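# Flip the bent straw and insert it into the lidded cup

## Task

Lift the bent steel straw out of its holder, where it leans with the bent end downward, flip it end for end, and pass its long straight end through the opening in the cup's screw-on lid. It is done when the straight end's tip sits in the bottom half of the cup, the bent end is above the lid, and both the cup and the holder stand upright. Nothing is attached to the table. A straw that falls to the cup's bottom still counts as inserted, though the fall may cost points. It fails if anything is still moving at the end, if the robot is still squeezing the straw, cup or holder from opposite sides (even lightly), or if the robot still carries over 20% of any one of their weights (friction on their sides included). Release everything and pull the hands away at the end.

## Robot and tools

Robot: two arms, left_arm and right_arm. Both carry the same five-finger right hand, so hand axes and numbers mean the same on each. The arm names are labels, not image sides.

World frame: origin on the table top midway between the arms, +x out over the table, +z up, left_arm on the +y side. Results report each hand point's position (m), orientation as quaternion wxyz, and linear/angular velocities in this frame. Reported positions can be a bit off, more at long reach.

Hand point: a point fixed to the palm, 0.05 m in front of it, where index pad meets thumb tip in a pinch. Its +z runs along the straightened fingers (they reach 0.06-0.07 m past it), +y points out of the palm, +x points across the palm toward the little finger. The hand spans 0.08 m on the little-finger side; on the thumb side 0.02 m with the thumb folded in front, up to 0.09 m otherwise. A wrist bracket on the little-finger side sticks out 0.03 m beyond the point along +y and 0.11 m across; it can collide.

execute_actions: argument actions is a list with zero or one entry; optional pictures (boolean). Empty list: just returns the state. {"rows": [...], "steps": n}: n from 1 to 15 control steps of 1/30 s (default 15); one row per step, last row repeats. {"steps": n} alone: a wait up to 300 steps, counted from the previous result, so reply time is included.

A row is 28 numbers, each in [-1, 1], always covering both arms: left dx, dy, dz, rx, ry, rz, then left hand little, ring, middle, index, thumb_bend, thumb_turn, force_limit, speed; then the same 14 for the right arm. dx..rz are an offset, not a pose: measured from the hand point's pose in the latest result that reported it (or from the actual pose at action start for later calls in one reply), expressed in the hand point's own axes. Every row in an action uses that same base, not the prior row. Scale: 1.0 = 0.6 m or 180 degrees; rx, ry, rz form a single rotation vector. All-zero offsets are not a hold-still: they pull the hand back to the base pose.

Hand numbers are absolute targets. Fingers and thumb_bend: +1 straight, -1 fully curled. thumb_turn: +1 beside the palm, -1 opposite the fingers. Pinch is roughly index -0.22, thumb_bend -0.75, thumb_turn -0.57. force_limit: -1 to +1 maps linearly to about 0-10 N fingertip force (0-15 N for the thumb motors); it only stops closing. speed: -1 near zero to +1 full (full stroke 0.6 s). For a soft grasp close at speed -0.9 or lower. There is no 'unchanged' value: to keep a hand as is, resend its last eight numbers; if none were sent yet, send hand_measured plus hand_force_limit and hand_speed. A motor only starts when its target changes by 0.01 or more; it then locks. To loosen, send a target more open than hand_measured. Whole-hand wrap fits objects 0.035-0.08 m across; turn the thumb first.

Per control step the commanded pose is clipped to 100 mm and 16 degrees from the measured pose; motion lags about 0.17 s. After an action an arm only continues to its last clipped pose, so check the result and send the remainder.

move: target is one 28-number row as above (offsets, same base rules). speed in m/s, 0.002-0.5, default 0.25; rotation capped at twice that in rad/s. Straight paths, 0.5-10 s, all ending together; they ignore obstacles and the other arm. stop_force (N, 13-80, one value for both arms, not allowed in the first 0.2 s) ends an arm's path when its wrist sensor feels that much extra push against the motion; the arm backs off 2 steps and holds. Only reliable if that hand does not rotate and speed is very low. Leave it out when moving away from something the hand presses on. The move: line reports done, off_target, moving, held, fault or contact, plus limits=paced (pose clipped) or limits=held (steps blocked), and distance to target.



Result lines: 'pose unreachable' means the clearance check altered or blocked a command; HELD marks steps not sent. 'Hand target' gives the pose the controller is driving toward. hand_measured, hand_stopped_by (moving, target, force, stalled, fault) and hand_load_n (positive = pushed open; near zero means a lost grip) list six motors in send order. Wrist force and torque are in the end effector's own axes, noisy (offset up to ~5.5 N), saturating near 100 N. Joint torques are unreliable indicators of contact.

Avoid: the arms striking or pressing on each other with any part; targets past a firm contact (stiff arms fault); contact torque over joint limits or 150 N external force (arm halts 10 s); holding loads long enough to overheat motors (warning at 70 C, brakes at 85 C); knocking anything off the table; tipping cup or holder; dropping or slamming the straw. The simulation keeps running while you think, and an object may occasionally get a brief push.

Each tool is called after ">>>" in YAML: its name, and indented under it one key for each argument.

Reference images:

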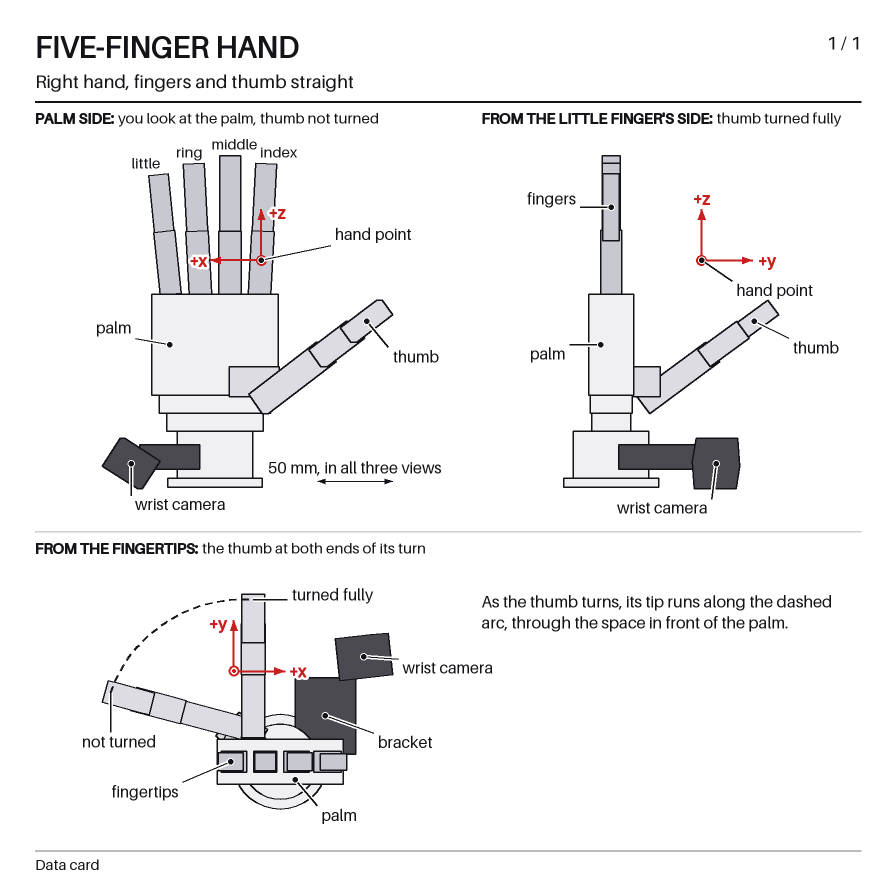

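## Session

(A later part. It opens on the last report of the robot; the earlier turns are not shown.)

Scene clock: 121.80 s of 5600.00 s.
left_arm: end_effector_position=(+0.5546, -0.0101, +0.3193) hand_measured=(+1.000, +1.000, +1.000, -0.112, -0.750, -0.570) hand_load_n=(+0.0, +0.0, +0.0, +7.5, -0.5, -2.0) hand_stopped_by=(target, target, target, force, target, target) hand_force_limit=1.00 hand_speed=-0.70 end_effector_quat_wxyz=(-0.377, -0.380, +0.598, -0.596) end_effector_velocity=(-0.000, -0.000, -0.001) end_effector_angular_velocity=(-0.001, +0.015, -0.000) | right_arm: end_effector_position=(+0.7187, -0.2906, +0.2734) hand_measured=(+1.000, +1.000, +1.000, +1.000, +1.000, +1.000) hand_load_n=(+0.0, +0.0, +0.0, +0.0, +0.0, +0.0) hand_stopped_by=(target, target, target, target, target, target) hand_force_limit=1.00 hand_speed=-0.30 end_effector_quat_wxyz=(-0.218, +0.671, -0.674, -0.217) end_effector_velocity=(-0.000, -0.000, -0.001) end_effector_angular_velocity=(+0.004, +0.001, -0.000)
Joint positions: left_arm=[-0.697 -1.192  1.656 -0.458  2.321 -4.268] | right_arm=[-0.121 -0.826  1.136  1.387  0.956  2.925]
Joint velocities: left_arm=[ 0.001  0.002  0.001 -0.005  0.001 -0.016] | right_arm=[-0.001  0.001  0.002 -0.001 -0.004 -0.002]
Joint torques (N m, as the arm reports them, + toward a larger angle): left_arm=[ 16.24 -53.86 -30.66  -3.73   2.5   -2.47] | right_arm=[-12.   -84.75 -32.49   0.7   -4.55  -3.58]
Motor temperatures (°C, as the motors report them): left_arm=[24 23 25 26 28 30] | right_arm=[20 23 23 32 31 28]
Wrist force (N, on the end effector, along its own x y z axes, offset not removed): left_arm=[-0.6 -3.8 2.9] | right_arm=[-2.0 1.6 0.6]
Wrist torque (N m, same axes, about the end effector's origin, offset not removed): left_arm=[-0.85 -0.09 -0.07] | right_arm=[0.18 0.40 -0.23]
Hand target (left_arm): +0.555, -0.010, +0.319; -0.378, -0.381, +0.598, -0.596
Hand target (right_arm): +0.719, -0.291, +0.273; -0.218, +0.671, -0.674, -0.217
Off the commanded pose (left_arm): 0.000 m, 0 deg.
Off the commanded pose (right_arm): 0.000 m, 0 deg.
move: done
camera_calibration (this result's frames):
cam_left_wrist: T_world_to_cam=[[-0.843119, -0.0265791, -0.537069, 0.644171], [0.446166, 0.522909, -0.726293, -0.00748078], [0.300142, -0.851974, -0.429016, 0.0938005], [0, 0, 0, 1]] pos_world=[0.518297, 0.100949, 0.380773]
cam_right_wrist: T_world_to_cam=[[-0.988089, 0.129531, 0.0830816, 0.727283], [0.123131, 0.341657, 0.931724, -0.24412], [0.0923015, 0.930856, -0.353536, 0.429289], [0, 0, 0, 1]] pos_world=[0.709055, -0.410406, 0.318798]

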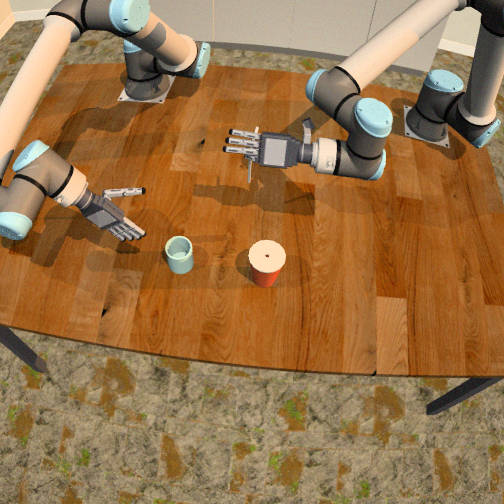

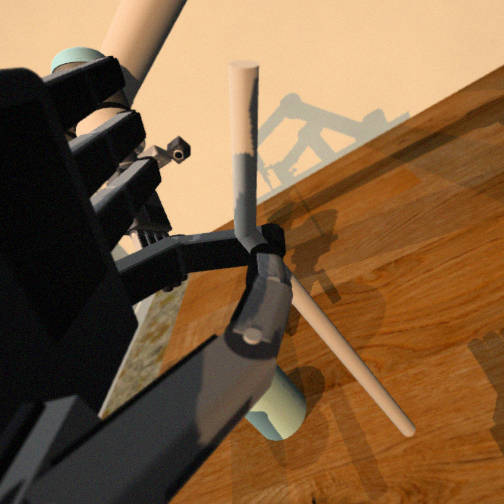

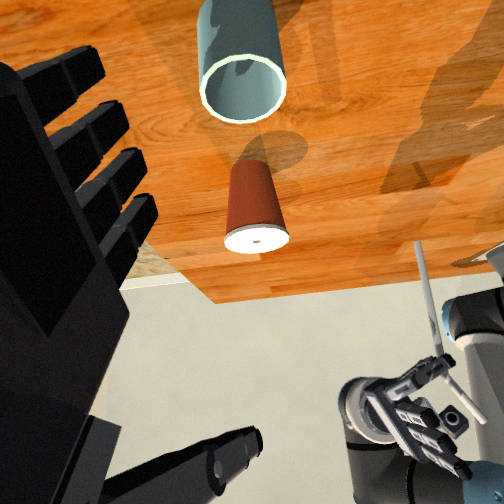

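>>> move:
  target: [-0.166,-0.281,-0.113,0,0,0.019,1,1,1,-0.45,-0.75,-0.57,1,-0.7, 0,0,0,0,0,0,1,1,1,1,1,1,1,-0.3]
  speed: 0.2

>>> zoom_image:
  camera: "cam_right_wrist"
  region: [190, 200, 330, 340]

>>> zoom_image:
  camera: "cam_high"
  region: [220, 190, 320, 290]

Scene clock: 127.43 s of 5600.00 s.
left_arm: end_effector_position=(+0.7491, +0.0580, +0.3014) hand_measured=(+1.000, +1.000, +1.000, -0.112, -0.750, -0.570) hand_load_n=(+0.0, +0.0, +0.0, +7.5, -0.5, -2.0) hand_stopped_by=(target, target, target, force, target, target) hand_force_limit=1.00 hand_speed=-0.70 end_effector_quat_wxyz=(-0.360, -0.362, +0.609, -0.607) end_effector_velocity=(+0.003, +0.001, -0.000) end_effector_angular_velocity=(+0.001, -0.001, +0.000) | right_arm: end_effector_position=(+0.7187, -0.2906, +0.2734) hand_measured=(+1.000, +1.000, +1.000, +1.000, +1.000, +1.000) hand_load_n=(+0.0, +0.0, +0.0, +0.0, +0.0, +0.0) hand_stopped_by=(target, target, target, target, target, target) hand_force_limit=1.00 hand_speed=-0.30 end_effector_quat_wxyz=(-0.218, +0.671, -0.674, -0.217) end_effector_velocity=(+0.000, -0.000, -0.000) end_effector_angular_velocity=(+0.000, +0.001, -0.001)
Joint positions: left_arm=[-0.478 -0.972  1.346 -0.367  2.54  -4.207] | right_arm=[-0.121 -0.826  1.136  1.387  0.956  2.925]
Joint velocities: left_arm=[ 0.003  0.004 -0.006  0.004  0.003  0.002] | right_arm=[-0.     0.001 -0.001 -0.    -0.     0.001]
Joint torques (N m, as the arm reports them, + toward a larger angle): left_arm=[ 18.88 -70.57 -51.13   1.22   2.25   1.95] | right_arm=[   6.9  -105.12  -43.74    8.73    1.51    3.09]
Motor temperatures (°C, as the motors report them): left_arm=[24 23 25 26 28 30] | right_arm=[20 23 23 32 31 28]
Wrist force (N, on the end effector, along its own x y z axes, offset not removed): left_arm=[0.9 -0.4 -5.8] | right_arm=[-2.4 3.5 4.0]
Wrist torque (N m, same axes, about the end effector's origin, offset not removed): left_arm=[0.07 -0.18 -0.15] | right_arm=[0.20 0.37 -0.05]
Hand target (left_arm): +0.749, +0.058, +0.301; -0.360, -0.362, +0.609, -0.607
Hand target (right_arm): +0.719, -0.291, +0.273; -0.218, +0.671, -0.674, -0.217
Off the commanded pose (left_arm): 0.000 m, 0 deg.
Off the commanded pose (right_arm): 0.000 m, 0 deg.
After step 90, 1.00 s passed at rest.
move: done
camera_calibration (this result's frames):
cam_left_wrist: T_world_to_cam=[[-0.809818, -0.0266366, -0.586076, 0.79009], [0.488514, 0.522576, -0.698762, -0.182919], [0.324882, -0.852176, -0.410179, 0.0615636], [0, 0, 0, 1]] pos_world=[0.709187, 0.169098, 0.360488]
cam_right_wrist: T_world_to_cam=[[-0.988089, 0.129531, 0.0830807, 0.727284], [0.12313, 0.341656, 0.931724, -0.244119], [0.092302, 0.930856, -0.353535, 0.429288], [0, 0, 0, 1]] pos_world=[0.709055, -0.410406, 0.318797]

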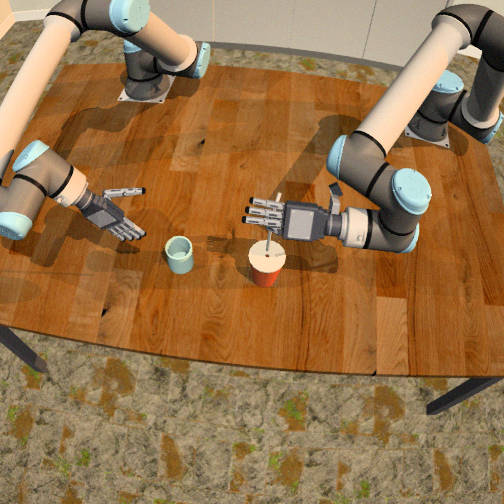

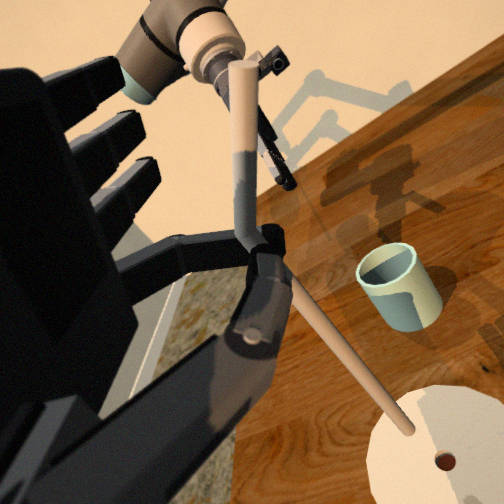

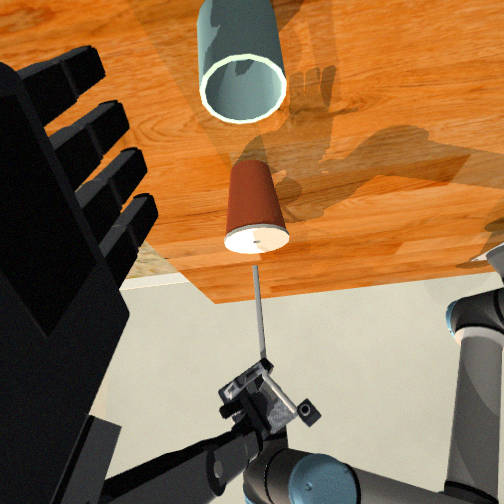

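Region (190, 200, 330, 340) of cam_right_wrist's 504x504 image, scaled by 3.600, with more detail than that image has.

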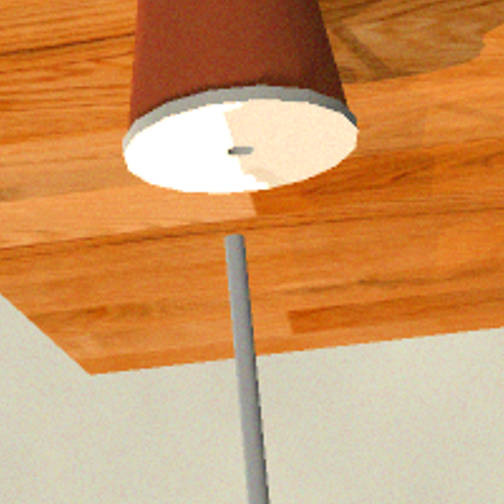

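Region (220, 190, 320, 290) of cam_high's 504x504 image, scaled by 5.040, with more detail than that image has.

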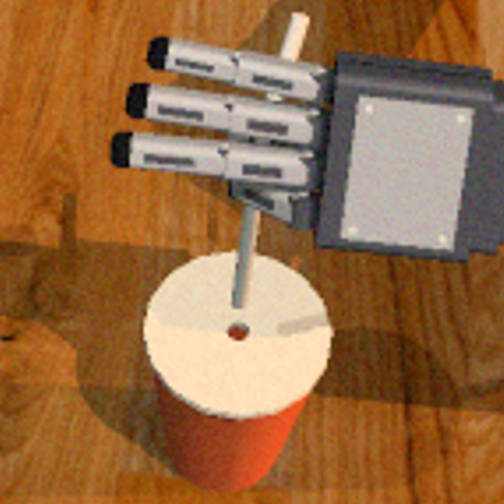

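>>> move:
  target: [-0.0362,0.031,-0.002,0,0,0,1,1,1,-0.45,-0.75,-0.57,1,-0.7, 0,0,0,0,0,0,1,1,1,1,1,1,1,-0.3]
  speed: 0.05

>>> zoom_image:
  camera: "cam_right_wrist"
  region: [220, 210, 300, 290]

>>> zoom_image:
  camera: "cam_high"
  region: [240, 220, 300, 280]

Scene clock: 131.53 s of 5600.00 s.
left_arm: end_effector_position=(+0.7432, +0.0593, +0.2737) hand_measured=(+1.000, +1.000, +1.000, -0.112, -0.750, -0.570) hand_load_n=(+0.0, +0.0, +0.0, +7.5, -0.5, -2.0) hand_stopped_by=(target, target, target, force, target, target) hand_force_limit=1.00 hand_speed=-0.70 end_effector_quat_wxyz=(-0.359, -0.362, +0.609, -0.607) end_effector_velocity=(-0.000, -0.000, -0.003) end_effector_angular_velocity=(+0.000, +0.002, +0.000) | right_arm: end_effector_position=(+0.7187, -0.2906, +0.2734) hand_measured=(+1.000, +1.000, +1.000, +1.000, +1.000, +1.000) hand_load_n=(+0.0, +0.0, +0.0, +0.0, +0.0, +0.0) hand_stopped_by=(target, target, target, target, target, target) hand_force_limit=1.00 hand_speed=-0.30 end_effector_quat_wxyz=(-0.218, +0.671, -0.674, -0.217) end_effector_velocity=(-0.000, +0.000, -0.000) end_effector_angular_velocity=(+0.001, +0.000, +0.000)
Joint positions: left_arm=[-0.481 -0.963  1.384 -0.413  2.537 -4.207] | right_arm=[-0.121 -0.826  1.136  1.387  0.956  2.925]
Joint velocities: left_arm=[-0.     0.002  0.003 -0.004 -0.001 -0.001] | right_arm=[-0.     0.     0.001 -0.001 -0.001 -0.   ]
Joint torques (N m, as the arm reports them, + toward a larger angle): left_arm=[-13.38 -70.34 -30.2   -3.85  -3.    -2.77] | right_arm=[   7.6  -104.77  -43.86    8.41    1.45    3.11]
Motor temperatures (°C, as the motors report them): left_arm=[24 23 25 26 28 30] | right_arm=[20 23 24 32 31 28]
Wrist force (N, on the end effector, along its own x y z axes, offset not removed): left_arm=[3.0 -0.5 -6.4] | right_arm=[2.0 -3.6 1.8]
Wrist torque (N m, same axes, about the end effector's origin, offset not removed): left_arm=[-0.04 -0.57 0.04] | right_arm=[-0.51 -0.09 0.04]
Hand target (left_arm): +0.743, +0.059, +0.273; -0.360, -0.362, +0.609, -0.607
Hand target (right_arm): +0.719, -0.291, +0.273; -0.218, +0.671, -0.674, -0.217
Off the commanded pose (left_arm): 0.000 m, 0 deg.
Off the commanded pose (right_arm): 0.000 m, 0 deg.
After step 90, 0.13 s passed at rest.
move: done
camera_calibration (this result's frames):
cam_left_wrist: T_world_to_cam=[[-0.809745, -0.026599, -0.586178, 0.769131], [0.488608, 0.522603, -0.698676, -0.200149], [0.324923, -0.852161, -0.410179, 0.0531611], [0, 0, 0, 1]] pos_world=[0.703322, 0.170358, 0.332815]
cam_right_wrist: T_world_to_cam=[[-0.988089, 0.129531, 0.0830813, 0.727283], [0.123131, 0.341657, 0.931724, -0.24412], [0.0923017, 0.930856, -0.353537, 0.429289], [0, 0, 0, 1]] pos_world=[0.709055, -0.410406, 0.318799]

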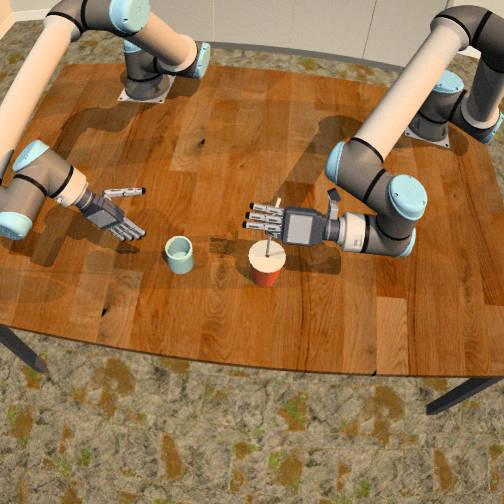

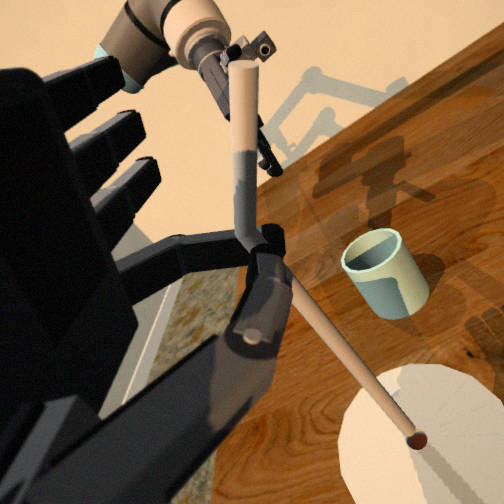

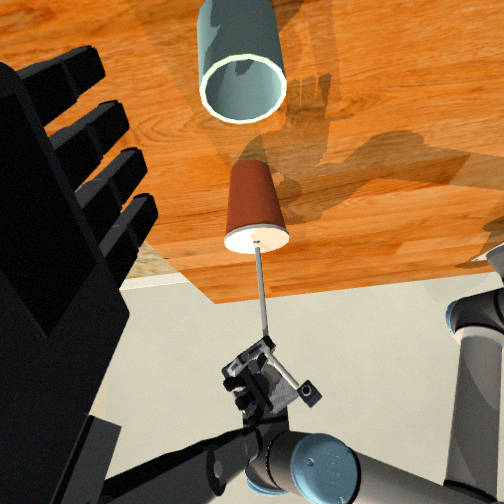

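Region (220, 210, 300, 290) of cam_right_wrist's 504x504 image, scaled by 6.300, with more detail than that image has.

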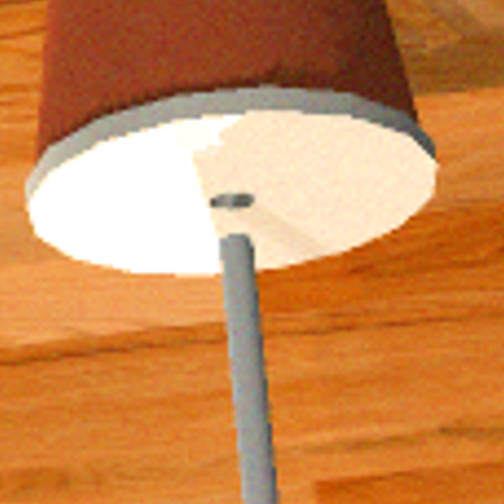

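Region (240, 220, 300, 280) of cam_high's 504x504 image, scaled by 8.400, with more detail than that image has.

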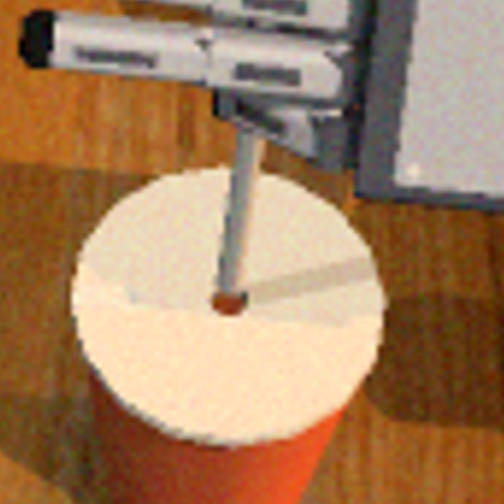

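>>> move:
  target: [-0.0586,0.0317,0.0005,0,0,0,1,1,1,-0.45,-0.75,-0.57,1,-0.7, 0,0,0,0,0,0,1,1,1,1,1,1,1,-0.3]
  speed: 0.02

>>> zoom_image:
  camera: "cam_left_wrist"
  region: [300, 320, 460, 480]

Scene clock: 135.93 s of 5600.00 s.
left_arm: end_effector_position=(+0.7434, +0.0591, +0.2340) hand_measured=(+1.000, +1.000, +1.000, -0.112, -0.750, -0.570) hand_load_n=(+0.0, +0.0, +0.0, +7.5, -0.5, -2.0) hand_stopped_by=(target, target, target, force, target, target) hand_force_limit=1.00 hand_speed=-0.70 end_effector_quat_wxyz=(-0.359, -0.362, +0.609, -0.607) end_effector_velocity=(-0.001, -0.001, -0.002) end_effector_angular_velocity=(-0.000, -0.000, -0.001) | right_arm: end_effector_position=(+0.7187, -0.2906, +0.2734) hand_measured=(+1.000, +1.000, +1.000, +1.000, +1.000, +1.000) hand_load_n=(+0.0, +0.0, +0.0, +0.0, +0.0, +0.0) hand_stopped_by=(target, target, target, target, target, target) hand_force_limit=1.00 hand_speed=-0.30 end_effector_quat_wxyz=(-0.218, +0.671, -0.674, -0.217) end_effector_velocity=(-0.000, +0.000, -0.001) end_effector_angular_velocity=(-0.001, +0.000, +0.002)
Joint positions: left_arm=[-0.481 -0.935  1.412 -0.47   2.537 -4.207] | right_arm=[-0.121 -0.826  1.136  1.387  0.956  2.925]
Joint velocities: left_arm=[-0.002  0.001  0.002 -0.004 -0.001 -0.   ] | right_arm=[ 0.     0.001  0.     0.     0.001 -0.001]
Joint torques (N m, as the arm reports them, + toward a larger angle): left_arm=[-13.78 -70.65 -30.04  -4.16  -3.3    1.15] | right_arm=[   5.65 -103.17  -43.63    7.88    1.45    3.  ]
Motor temperatures (°C, as the motors report them): left_arm=[24 23 25 26 28 30] | right_arm=[20 23 24 32 31 28]
Wrist force (N, on the end effector, along its own x y z axes, offset not removed): left_arm=[3.3 0.4 4.8] | right_arm=[-3.4 -0.8 1.8]
Wrist torque (N m, same axes, about the end effector's origin, offset not removed): left_arm=[-0.60 -0.65 -0.07] | right_arm=[-0.41 0.38 -0.12]
Hand target (left_arm): +0.743, +0.059, +0.234; -0.359, -0.362, +0.609, -0.607
Hand target (right_arm): +0.719, -0.291, +0.273; -0.218, +0.671, -0.674, -0.217
Off the commanded pose (left_arm): 0.000 m, 0 deg.
Off the commanded pose (right_arm): 0.000 m, 0 deg.
move: done
camera_calibration (this result's frames):
cam_left_wrist: T_world_to_cam=[[-0.809724, -0.0265852, -0.586208, 0.745978], [0.488635, 0.522615, -0.698648, -0.227873], [0.324935, -0.852154, -0.410184, 0.0366859], [0, 0, 0, 1]] pos_world=[0.703463, 0.170184, 0.293143]
cam_right_wrist: T_world_to_cam=[[-0.988089, 0.129531, 0.0830814, 0.727283], [0.123131, 0.341657, 0.931724, -0.24412], [0.0923013, 0.930856, -0.353536, 0.429289], [0, 0, 0, 1]] pos_world=[0.709055, -0.410406, 0.318798]

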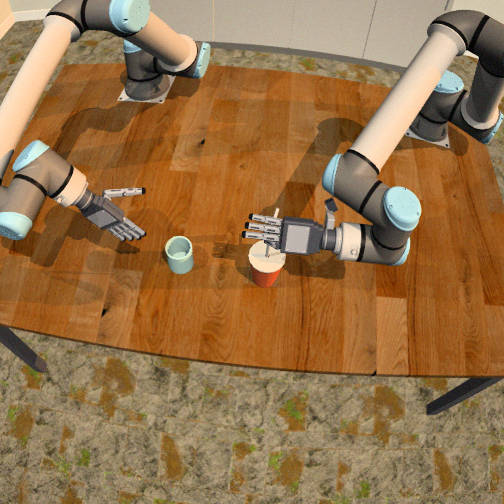

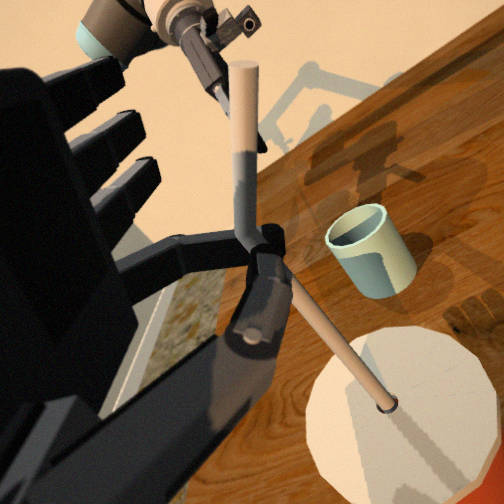

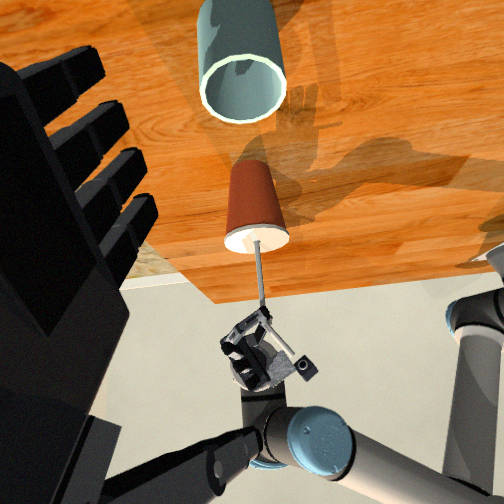

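Region (300, 320, 460, 480) of cam_left_wrist's 504x504 image, scaled by 3.150, with more detail than that image has.

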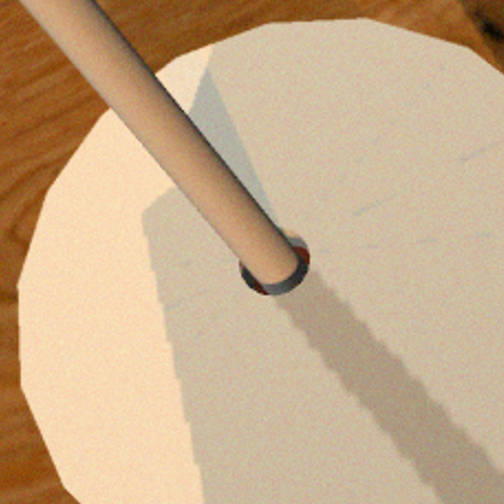

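>>> move:
  target: [-0.11,0.0595,0.003,0,0,0,1,1,1,-0.45,-0.75,-0.57,1,-0.7, 0,0,0,0,0,0,1,1,1,1,1,1,1,-0.3]
  speed: 0.03

>>> zoom_image:
  camera: "cam_right_wrist"
  region: [200, 210, 320, 330]

Scene clock: 140.67 s of 5600.00 s.
left_arm: end_effector_position=(+0.7436, +0.0576, +0.1592) hand_measured=(+1.000, +1.000, +1.000, -0.112, -0.750, -0.570) hand_load_n=(+0.0, +0.0, +0.0, +7.5, -0.5, -2.5) hand_stopped_by=(target, target, target, force, target, target) hand_force_limit=1.00 hand_speed=-0.70 end_effector_quat_wxyz=(-0.359, -0.362, +0.609, -0.607) end_effector_velocity=(-0.001, +0.000, -0.002) end_effector_angular_velocity=(+0.001, +0.001, -0.001) | right_arm: end_effector_position=(+0.7187, -0.2906, +0.2734) hand_measured=(+1.000, +1.000, +1.000, +1.000, +1.000, +1.000) hand_load_n=(+0.0, +0.0, +0.0, +0.0, +0.0, +0.0) hand_stopped_by=(target, target, target, target, target, target) hand_force_limit=1.00 hand_speed=-0.30 end_effector_quat_wxyz=(-0.218, +0.671, -0.674, -0.217) end_effector_velocity=(-0.000, -0.001, -0.000) end_effector_angular_velocity=(-0.001, +0.002, -0.000)
Joint positions: left_arm=[-0.482 -0.871  1.451 -0.573  2.536 -4.207] | right_arm=[-0.121 -0.826  1.136  1.387  0.956  2.925]
Joint velocities: left_arm=[-0.     0.001  0.001 -0.002  0.    -0.   ] | right_arm=[-0.001  0.     0.001  0.001  0.001 -0.001]
Joint torques (N m, as the arm reports them, + toward a larger angle): left_arm=[-14.9  -75.01 -28.27  -3.03  -3.35   0.37] | right_arm=[   6.54 -102.36  -43.2     7.75    1.7     3.03]
Motor temperatures (°C, as the motors report them): left_arm=[24 23 25 26 28 30] | right_arm=[20 23 24 32 31 28]
Wrist force (N, on the end effector, along its own x y z axes, offset not removed): left_arm=[1.6 0.4 -3.9] | right_arm=[-2.6 0.0 -4.8]
Wrist torque (N m, same axes, about the end effector's origin, offset not removed): left_arm=[0.04 -0.20 -0.08] | right_arm=[0.21 0.76 -0.10]
Hand target (left_arm): +0.744, +0.058, +0.159; -0.359, -0.362, +0.609, -0.607
Hand target (right_arm): +0.719, -0.291, +0.273; -0.218, +0.671, -0.674, -0.217
Off the commanded pose (left_arm): 0.000 m, 0 deg.
Off the commanded pose (right_arm): 0.000 m, 0 deg.
move: done
camera_calibration (this result's frames):
cam_left_wrist: T_world_to_cam=[[-0.809672, -0.0265726, -0.586281, 0.702299], [0.488698, 0.522627, -0.698595, -0.279497], [0.32497, -0.852147, -0.410171, 0.00456347], [0, 0, 0, 1]] pos_world=[0.703739, 0.168624, 0.218361]
cam_right_wrist: T_world_to_cam=[[-0.988089, 0.129531, 0.0830814, 0.727283], [0.123131, 0.341657, 0.931724, -0.24412], [0.0923016, 0.930856, -0.353536, 0.429289], [0, 0, 0, 1]] pos_world=[0.709055, -0.410406, 0.318798]

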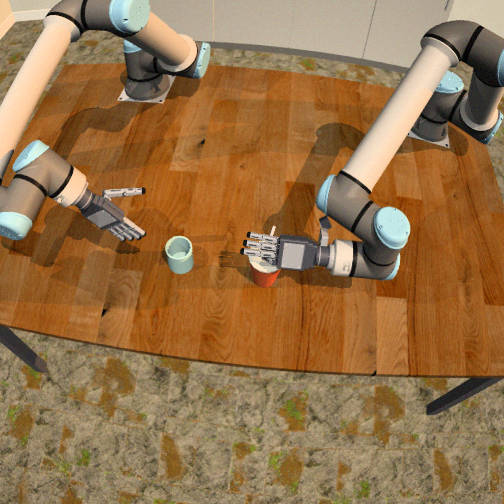

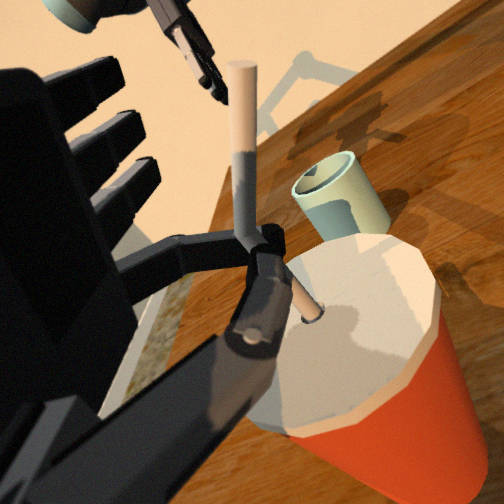

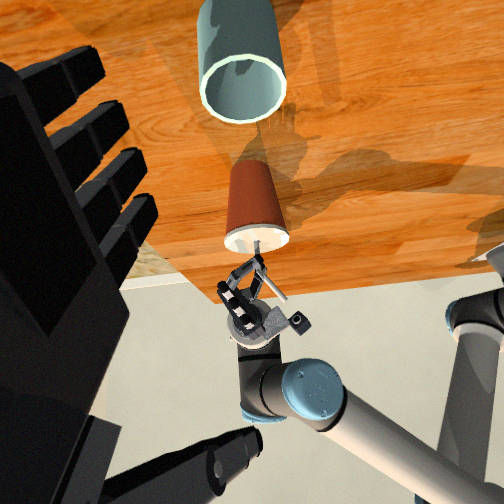

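Region (200, 210, 320, 330) of cam_right_wrist's 504x504 image, scaled by 4.200, with more detail than that image has.

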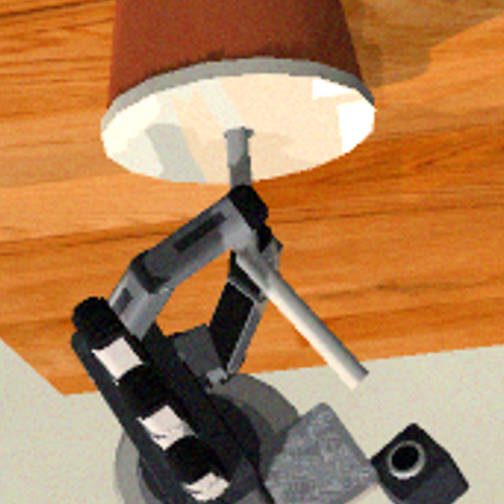

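About 2 cm of room. Down 9 mm slowly.

>>> move:
  target: [-0.0132,0.0071,0,0,0,0,1,1,1,-0.45,-0.75,-0.57,1,-0.7, 0,0,0,0,0,0,1,1,1,1,1,1,1,-0.3]
  speed: 0.008

Scene clock: 143.37 s of 5600.00 s.
left_arm: end_effector_position=(+0.7437, +0.0575, +0.1505) hand_measured=(+1.000, +1.000, +1.000, -0.112, -0.750, -0.570) hand_load_n=(+0.0, +0.0, +0.0, +7.5, -0.5, -2.5) hand_stopped_by=(target, target, target, force, target, target) hand_force_limit=1.00 hand_speed=-0.70 end_effector_quat_wxyz=(-0.359, -0.362, +0.609, -0.607) end_effector_velocity=(+0.000, -0.000, -0.002) end_effector_angular_velocity=(-0.000, -0.000, -0.000) | right_arm: end_effector_position=(+0.7187, -0.2906, +0.2734) hand_measured=(+1.000, +1.000, +1.000, +1.000, +1.000, +1.000) hand_load_n=(+0.0, +0.0, +0.0, +0.0, +0.0, +0.0) hand_stopped_by=(target, target, target, target, target, target) hand_force_limit=1.00 hand_speed=-0.30 end_effector_quat_wxyz=(-0.218, +0.671, -0.674, -0.217) end_effector_velocity=(+0.000, -0.000, -0.000) end_effector_angular_velocity=(-0.001, -0.001, +0.000)
Joint positions: left_arm=[-0.482 -0.863  1.455 -0.585  2.536 -4.207] | right_arm=[-0.121 -0.826  1.136  1.387  0.956  2.925]
Joint velocities: left_arm=[-0.     0.002  0.    -0.003  0.     0.   ] | right_arm=[-0.     0.    -0.    -0.001  0.001 -0.   ]
Joint torques (N m, as the arm reports them, + toward a larger angle): left_arm=[ 13.25 -74.99 -27.41  -3.45   1.48   2.45] | right_arm=[   6.21 -103.8   -43.41    7.87    1.41    3.13]
Motor temperatures (°C, as the motors report them): left_arm=[24 23 25 26 28 30] | right_arm=[20 23 24 32 31 28]
Wrist force (N, on the end effector, along its own x y z axes, offset not removed): left_arm=[1.1 -6.6 -1.2] | right_arm=[-1.4 3.6 -1.8]
Wrist torque (N m, same axes, about the end effector's origin, offset not removed): left_arm=[-1.29 -0.23 -0.19] | right_arm=[0.70 0.37 -0.07]
Hand target (left_arm): +0.744, +0.058, +0.150; -0.359, -0.362, +0.609, -0.607
Hand target (right_arm): +0.719, -0.291, +0.273; -0.218, +0.671, -0.674, -0.217
Off the commanded pose (left_arm): 0.000 m, 0 deg.
Off the commanded pose (right_arm): 0.000 m, 0 deg.
move: done
camera_calibration (this result's frames):
cam_left_wrist: T_world_to_cam=[[-0.809683, -0.0265676, -0.586265, 0.697183], [0.488684, 0.522635, -0.698599, -0.28562], [0.324963, -0.852143, -0.410186, 0.000939211], [0, 0, 0, 1]] pos_world=[0.70377, 0.168598, 0.209586]
cam_right_wrist: T_world_to_cam=[[-0.988089, 0.129531, 0.0830814, 0.727283], [0.123131, 0.341657, 0.931724, -0.24412], [0.0923016, 0.930856, -0.353537, 0.429289], [0, 0, 0, 1]] pos_world=[0.709055, -0.410406, 0.318798]

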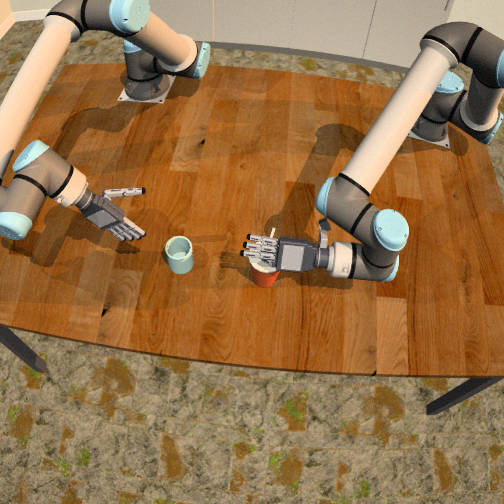

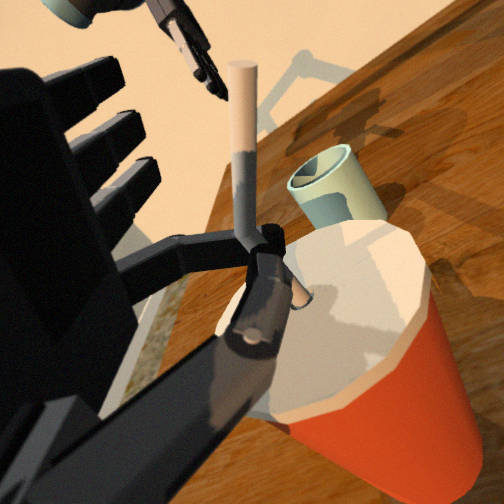

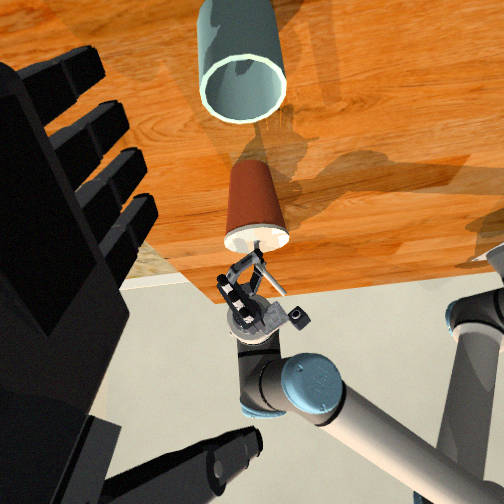

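>>> move:
  target: [-0.0073,0.004,0,0,0,0,1,1,1,-0.45,-0.75,-0.57,1,-0.7, 0,0,0,0,0,0,1,1,1,1,1,1,1,-0.3]
  speed: 0.005

Scene clock: 146.33 s of 5600.00 s.
left_arm: end_effector_position=(+0.7437, +0.0576, +0.1456) hand_measured=(+1.000, +1.000, +1.000, -0.112, -0.750, -0.570) hand_load_n=(+0.0, +0.0, +0.0, +7.5, -0.5, -2.0) hand_stopped_by=(target, target, target, force, target, target) hand_force_limit=1.00 hand_speed=-0.70 end_effector_quat_wxyz=(-0.359, -0.362, +0.609, -0.607) end_effector_velocity=(-0.000, +0.000, -0.001) end_effector_angular_velocity=(+0.001, +0.001, -0.000) | right_arm: end_effector_position=(+0.7187, -0.2906, +0.2734) hand_measured=(+1.000, +1.000, +1.000, +1.000, +1.000, +1.000) hand_load_n=(+0.0, +0.0, +0.0, +0.0, +0.0, +0.0) hand_stopped_by=(target, target, target, target, target, target) hand_force_limit=1.00 hand_speed=-0.30 end_effector_quat_wxyz=(-0.218, +0.671, -0.674, -0.217) end_effector_velocity=(+0.000, +0.000, +0.002) end_effector_angular_velocity=(-0.000, -0.003, +0.000)
Joint positions: left_arm=[-0.482 -0.859  1.457 -0.591  2.536 -4.207] | right_arm=[-0.121 -0.826  1.136  1.387  0.956  2.925]
Joint velocities: left_arm=[ 0.     0.001  0.     0.     0.001 -0.   ] | right_arm=[-0.    -0.002 -0.001  0.    -0.    -0.   ]
Joint torques (N m, as the arm reports them, + toward a larger angle): left_arm=[ -3.45 -72.63 -27.53  -3.54  -1.41   1.86] | right_arm=[   5.82 -103.69  -43.12    7.85    1.32    2.9 ]
Motor temperatures (°C, as the motors report them): left_arm=[24 23 25 26 28 30] | right_arm=[20 23 24 32 31 28]
Wrist force (N, on the end effector, along its own x y z axes, offset not removed): left_arm=[-3.2 -0.5 -0.6] | right_arm=[-3.6 2.9 0.6]
Wrist torque (N m, same axes, about the end effector's origin, offset not removed): left_arm=[-0.42 0.44 -0.52] | right_arm=[0.45 0.68 -0.14]
Hand target (left_arm): +0.744, +0.058, +0.145; -0.359, -0.362, +0.609, -0.607
Hand target (right_arm): +0.719, -0.291, +0.273; -0.218, +0.671, -0.674, -0.217
Off the commanded pose (left_arm): 0.000 m, 0 deg.
Off the commanded pose (right_arm): 0.000 m, 0 deg.
move: done
camera_calibration (this result's frames):
cam_left_wrist: T_world_to_cam=[[-0.809679, -0.0265634, -0.586272, 0.694342], [0.48869, 0.522638, -0.698592, -0.289059], [0.324965, -0.852141, -0.410188, -0.00100661], [0, 0, 0, 1]] pos_world=[0.703782, 0.16866, 0.204726]
cam_right_wrist: T_world_to_cam=[[-0.988089, 0.129531, 0.0830815, 0.727283], [0.123131, 0.341657, 0.931724, -0.24412], [0.0923015, 0.930856, -0.353536, 0.429289], [0, 0, 0, 1]] pos_world=[0.709055, -0.410406, 0.318798]

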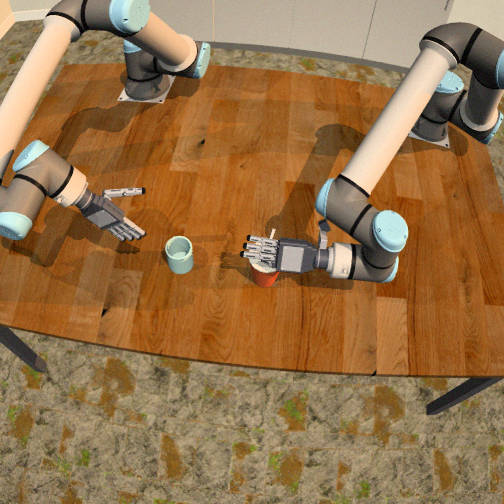

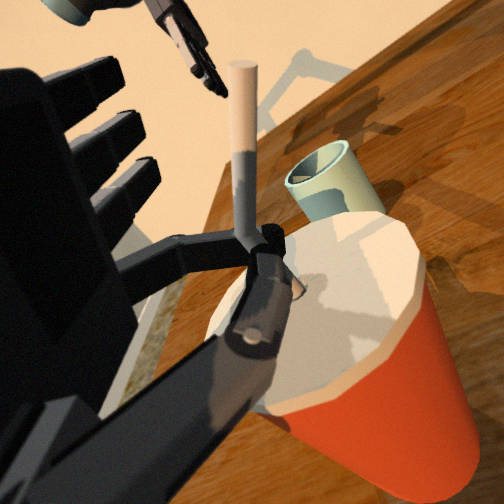

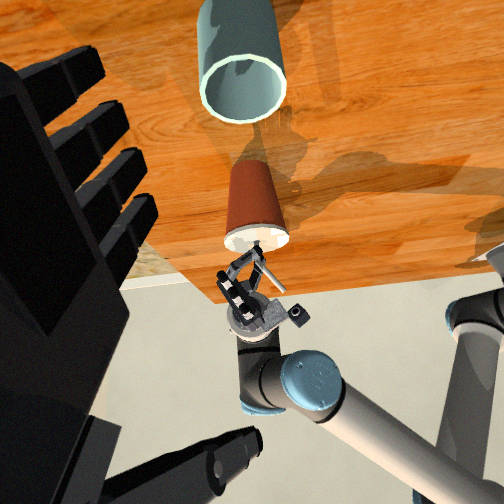

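Within a few mm of the floor; release and retreat.

>>> move:
  target: [0,0,0,0,0,0,1,1,1,1,-0.75,-0.57,1,-0.6, 0,0,0,0,0,0,1,1,1,1,1,1,1,-0.3]

>>> move:
  target: [0.02,-0.02,-0.3,0,0,0,1,1,1,1,-0.75,-0.57,1,-0.6, 0,0,0,0,0,0,1,1,1,1,1,1,1,-0.3]
  speed: 0.15

Scene clock: 150.30 s of 5600.00 s.
left_arm: end_effector_position=(+0.7437, +0.0576, +0.1456) hand_measured=(+1.000, +1.000, +1.000, +1.000, -0.750, -0.570) hand_load_n=(+0.0, +0.0, +0.0, +0.0, +0.0, +0.0) hand_stopped_by=(target, target, target, target, target, target) hand_force_limit=1.00 hand_speed=-0.60 end_effector_quat_wxyz=(-0.359, -0.362, +0.609, -0.607) end_effector_velocity=(+0.000, -0.000, +0.001) end_effector_angular_velocity=(-0.000, -0.000, +0.000) | right_arm: end_effector_position=(+0.7187, -0.2906, +0.2734) hand_measured=(+1.000, +1.000, +1.000, +1.000, +1.000, +1.000) hand_load_n=(+0.0, +0.0, +0.0, +0.0, +0.0, +0.0) hand_stopped_by=(target, target, target, target, target, target) hand_force_limit=1.00 hand_speed=-0.30 end_effector_quat_wxyz=(-0.218, +0.671, -0.674, -0.217) end_effector_velocity=(+0.000, +0.000, -0.001) end_effector_angular_velocity=(-0.001, +0.002, +0.000)
Joint positions: left_arm=[-0.482 -0.859  1.457 -0.591  2.536 -4.207] | right_arm=[-0.121 -0.826  1.136  1.387  0.956  2.925]
Joint velocities: left_arm=[ 0.    -0.001 -0.001  0.001 -0.    -0.   ] | right_arm=[ 0.     0.002 -0.    -0.     0.001 -0.   ]
Joint torques (N m, as the arm reports them, + toward a larger angle): left_arm=[  19.26 -106.62  -47.01    1.22    2.48   -0.3 ] | right_arm=[   6.84 -103.47  -43.23    7.71    1.63    3.04]
Motor temperatures (°C, as the motors report them): left_arm=[24 23 25 26 28 30] | right_arm=[20 23 24 32 31 28]
Wrist force (N, on the end effector, along its own x y z axes, offset not removed): left_arm=[1.3 -1.0 -1.3] | right_arm=[-1.7 2.0 -0.5]
Wrist torque (N m, same axes, about the end effector's origin, offset not removed): left_arm=[-0.33 -0.28 -0.01] | right_arm=[0.05 0.39 -0.07]
Hand target (left_arm): +0.744, +0.058, +0.146; -0.359, -0.362, +0.609, -0.607
Hand target (right_arm): +0.719, -0.291, +0.273; -0.218, +0.671, -0.674, -0.217
Off the commanded pose (left_arm): 0.000 m, 0 deg.
Off the commanded pose (right_arm): 0.000 m, 0 deg.
move: done
camera_calibration (this result's frames):
cam_left_wrist: T_world_to_cam=[[-0.809681, -0.0265611, -0.586268, 0.69434], [0.488687, 0.52264, -0.698593, -0.289059], [0.324963, -0.85214, -0.410192, -0.00100415], [0, 0, 0, 1]] pos_world=[0.703779, 0.16866, 0.204723]
cam_right_wrist: T_world_to_cam=[[-0.988089, 0.129531, 0.0830813, 0.727283], [0.123131, 0.341657, 0.931724, -0.24412], [0.0923016, 0.930856, -0.353536, 0.429289], [0, 0, 0, 1]] pos_world=[0.709055, -0.410406, 0.318798]

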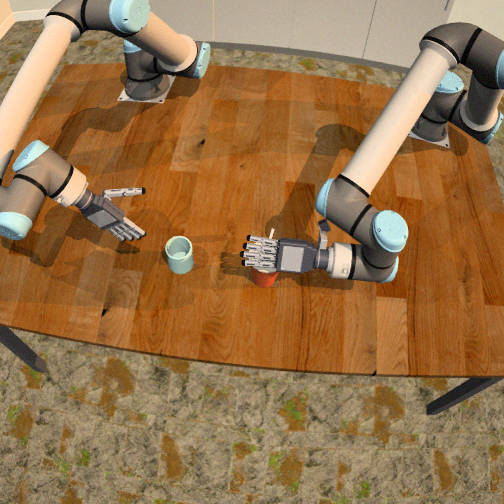

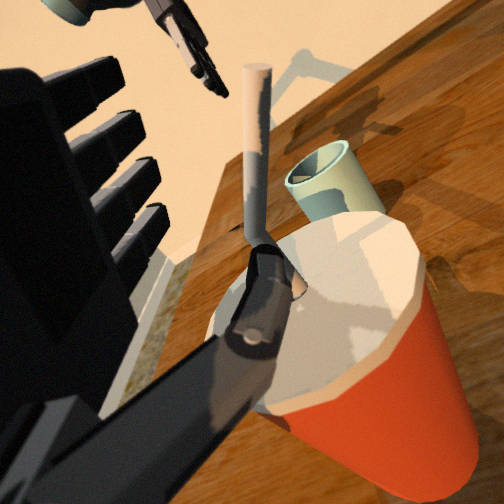

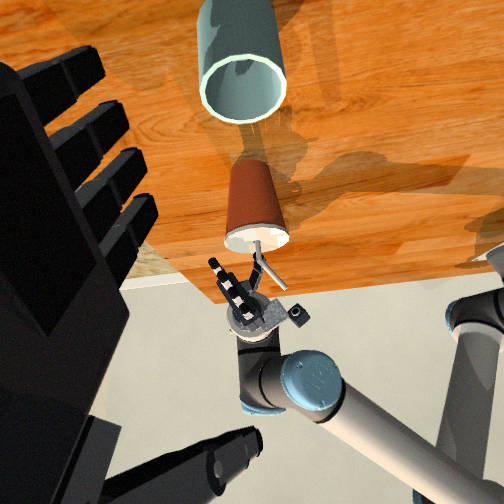

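Scene clock: 152.07 s of 5600.00 s.
left_arm: end_effector_position=(+0.7480, +0.2372, +0.1625) hand_measured=(+1.000, +1.000, +1.000, +1.000, -0.750, -0.570) hand_load_n=(+0.0, +0.0, +0.0, +0.0, +0.0, +0.0) hand_stopped_by=(target, target, target, target, target, target) hand_force_limit=1.00 hand_speed=-0.60 end_effector_quat_wxyz=(-0.360, -0.362, +0.609, -0.607) end_effector_velocity=(+0.001, +0.002, -0.001) end_effector_angular_velocity=(+0.000, +0.001, +0.001) | right_arm: end_effector_position=(+0.7187, -0.2906, +0.2734) hand_measured=(+1.000, +1.000, +1.000, +1.000, +1.000, +1.000) hand_load_n=(+0.0, +0.0, +0.0, +0.0, +0.0, +0.0) hand_stopped_by=(target, target, target, target, target, target) hand_force_limit=1.00 hand_speed=-0.30 end_effector_quat_wxyz=(-0.218, +0.671, -0.674, -0.217) end_effector_velocity=(-0.001, -0.000, +0.001) end_effector_angular_velocity=(-0.000, +0.001, -0.001)
Joint positions: left_arm=[-0.294 -0.943  1.574 -0.622  2.724 -4.204] | right_arm=[-0.121 -0.826  1.136  1.387  0.956  2.925]
Joint velocities: left_arm=[ 0.003  0.001 -0.    -0.     0.002 -0.   ] | right_arm=[-0.    -0.001  0.001  0.     0.     0.001]
Joint torques (N m, as the arm reports them, + toward a larger angle): left_arm=[ 16.43 -97.65 -26.06  -3.63   2.54  -2.93] | right_arm=[   5.18 -103.28  -42.68    7.76    1.34    3.09]
Motor temperatures (°C, as the motors report them): left_arm=[24 23 25 26 28 30] | right_arm=[20 23 24 32 31 28]
Wrist force (N, on the end effector, along its own x y z axes, offset not removed): left_arm=[2.6 -0.2 -4.7] | right_arm=[-0.2 0.9 4.7]
Wrist torque (N m, same axes, about the end effector's origin, offset not removed): left_arm=[-0.22 -0.33 -0.09] | right_arm=[-0.18 0.02 -0.12]
Hand target (left_arm): +0.748, +0.237, +0.163; -0.360, -0.362, +0.609, -0.607
Hand target (right_arm): +0.719, -0.291, +0.273; -0.218, +0.671, -0.674, -0.217
Off the commanded pose (left_arm): 0.000 m, 0 deg.
Off the commanded pose (right_arm): 0.000 m, 0 deg.
move: done
camera_calibration (this result's frames):
cam_left_wrist: T_world_to_cam=[[-0.809693, -0.0267601, -0.586243, 0.712565], [0.488673, 0.522402, -0.698781, -0.37316], [0.324954, -0.852279, -0.409909, 0.157559], [0, 0, 0, 1]] pos_world=[0.708113, 0.348292, 0.221564]
cam_right_wrist: T_world_to_cam=[[-0.988089, 0.129531, 0.0830817, 0.727283], [0.123131, 0.341657, 0.931724, -0.244121], [0.0923016, 0.930856, -0.353536, 0.429289], [0, 0, 0, 1]] pos_world=[0.709055, -0.410406, 0.318798]

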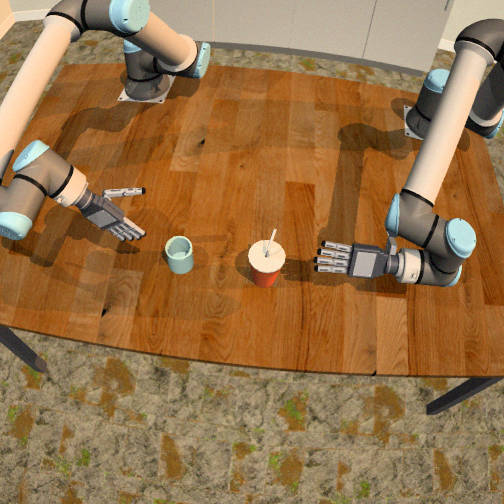

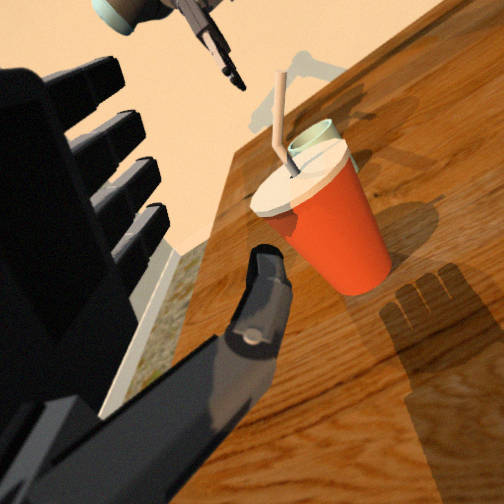

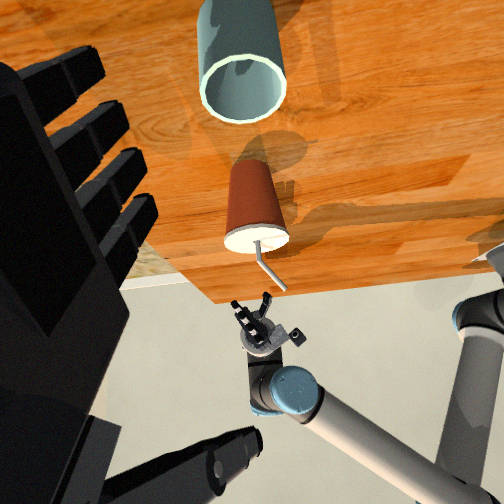

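>>> finished_scene:
  scene: 1

The scene is finished: the task was done.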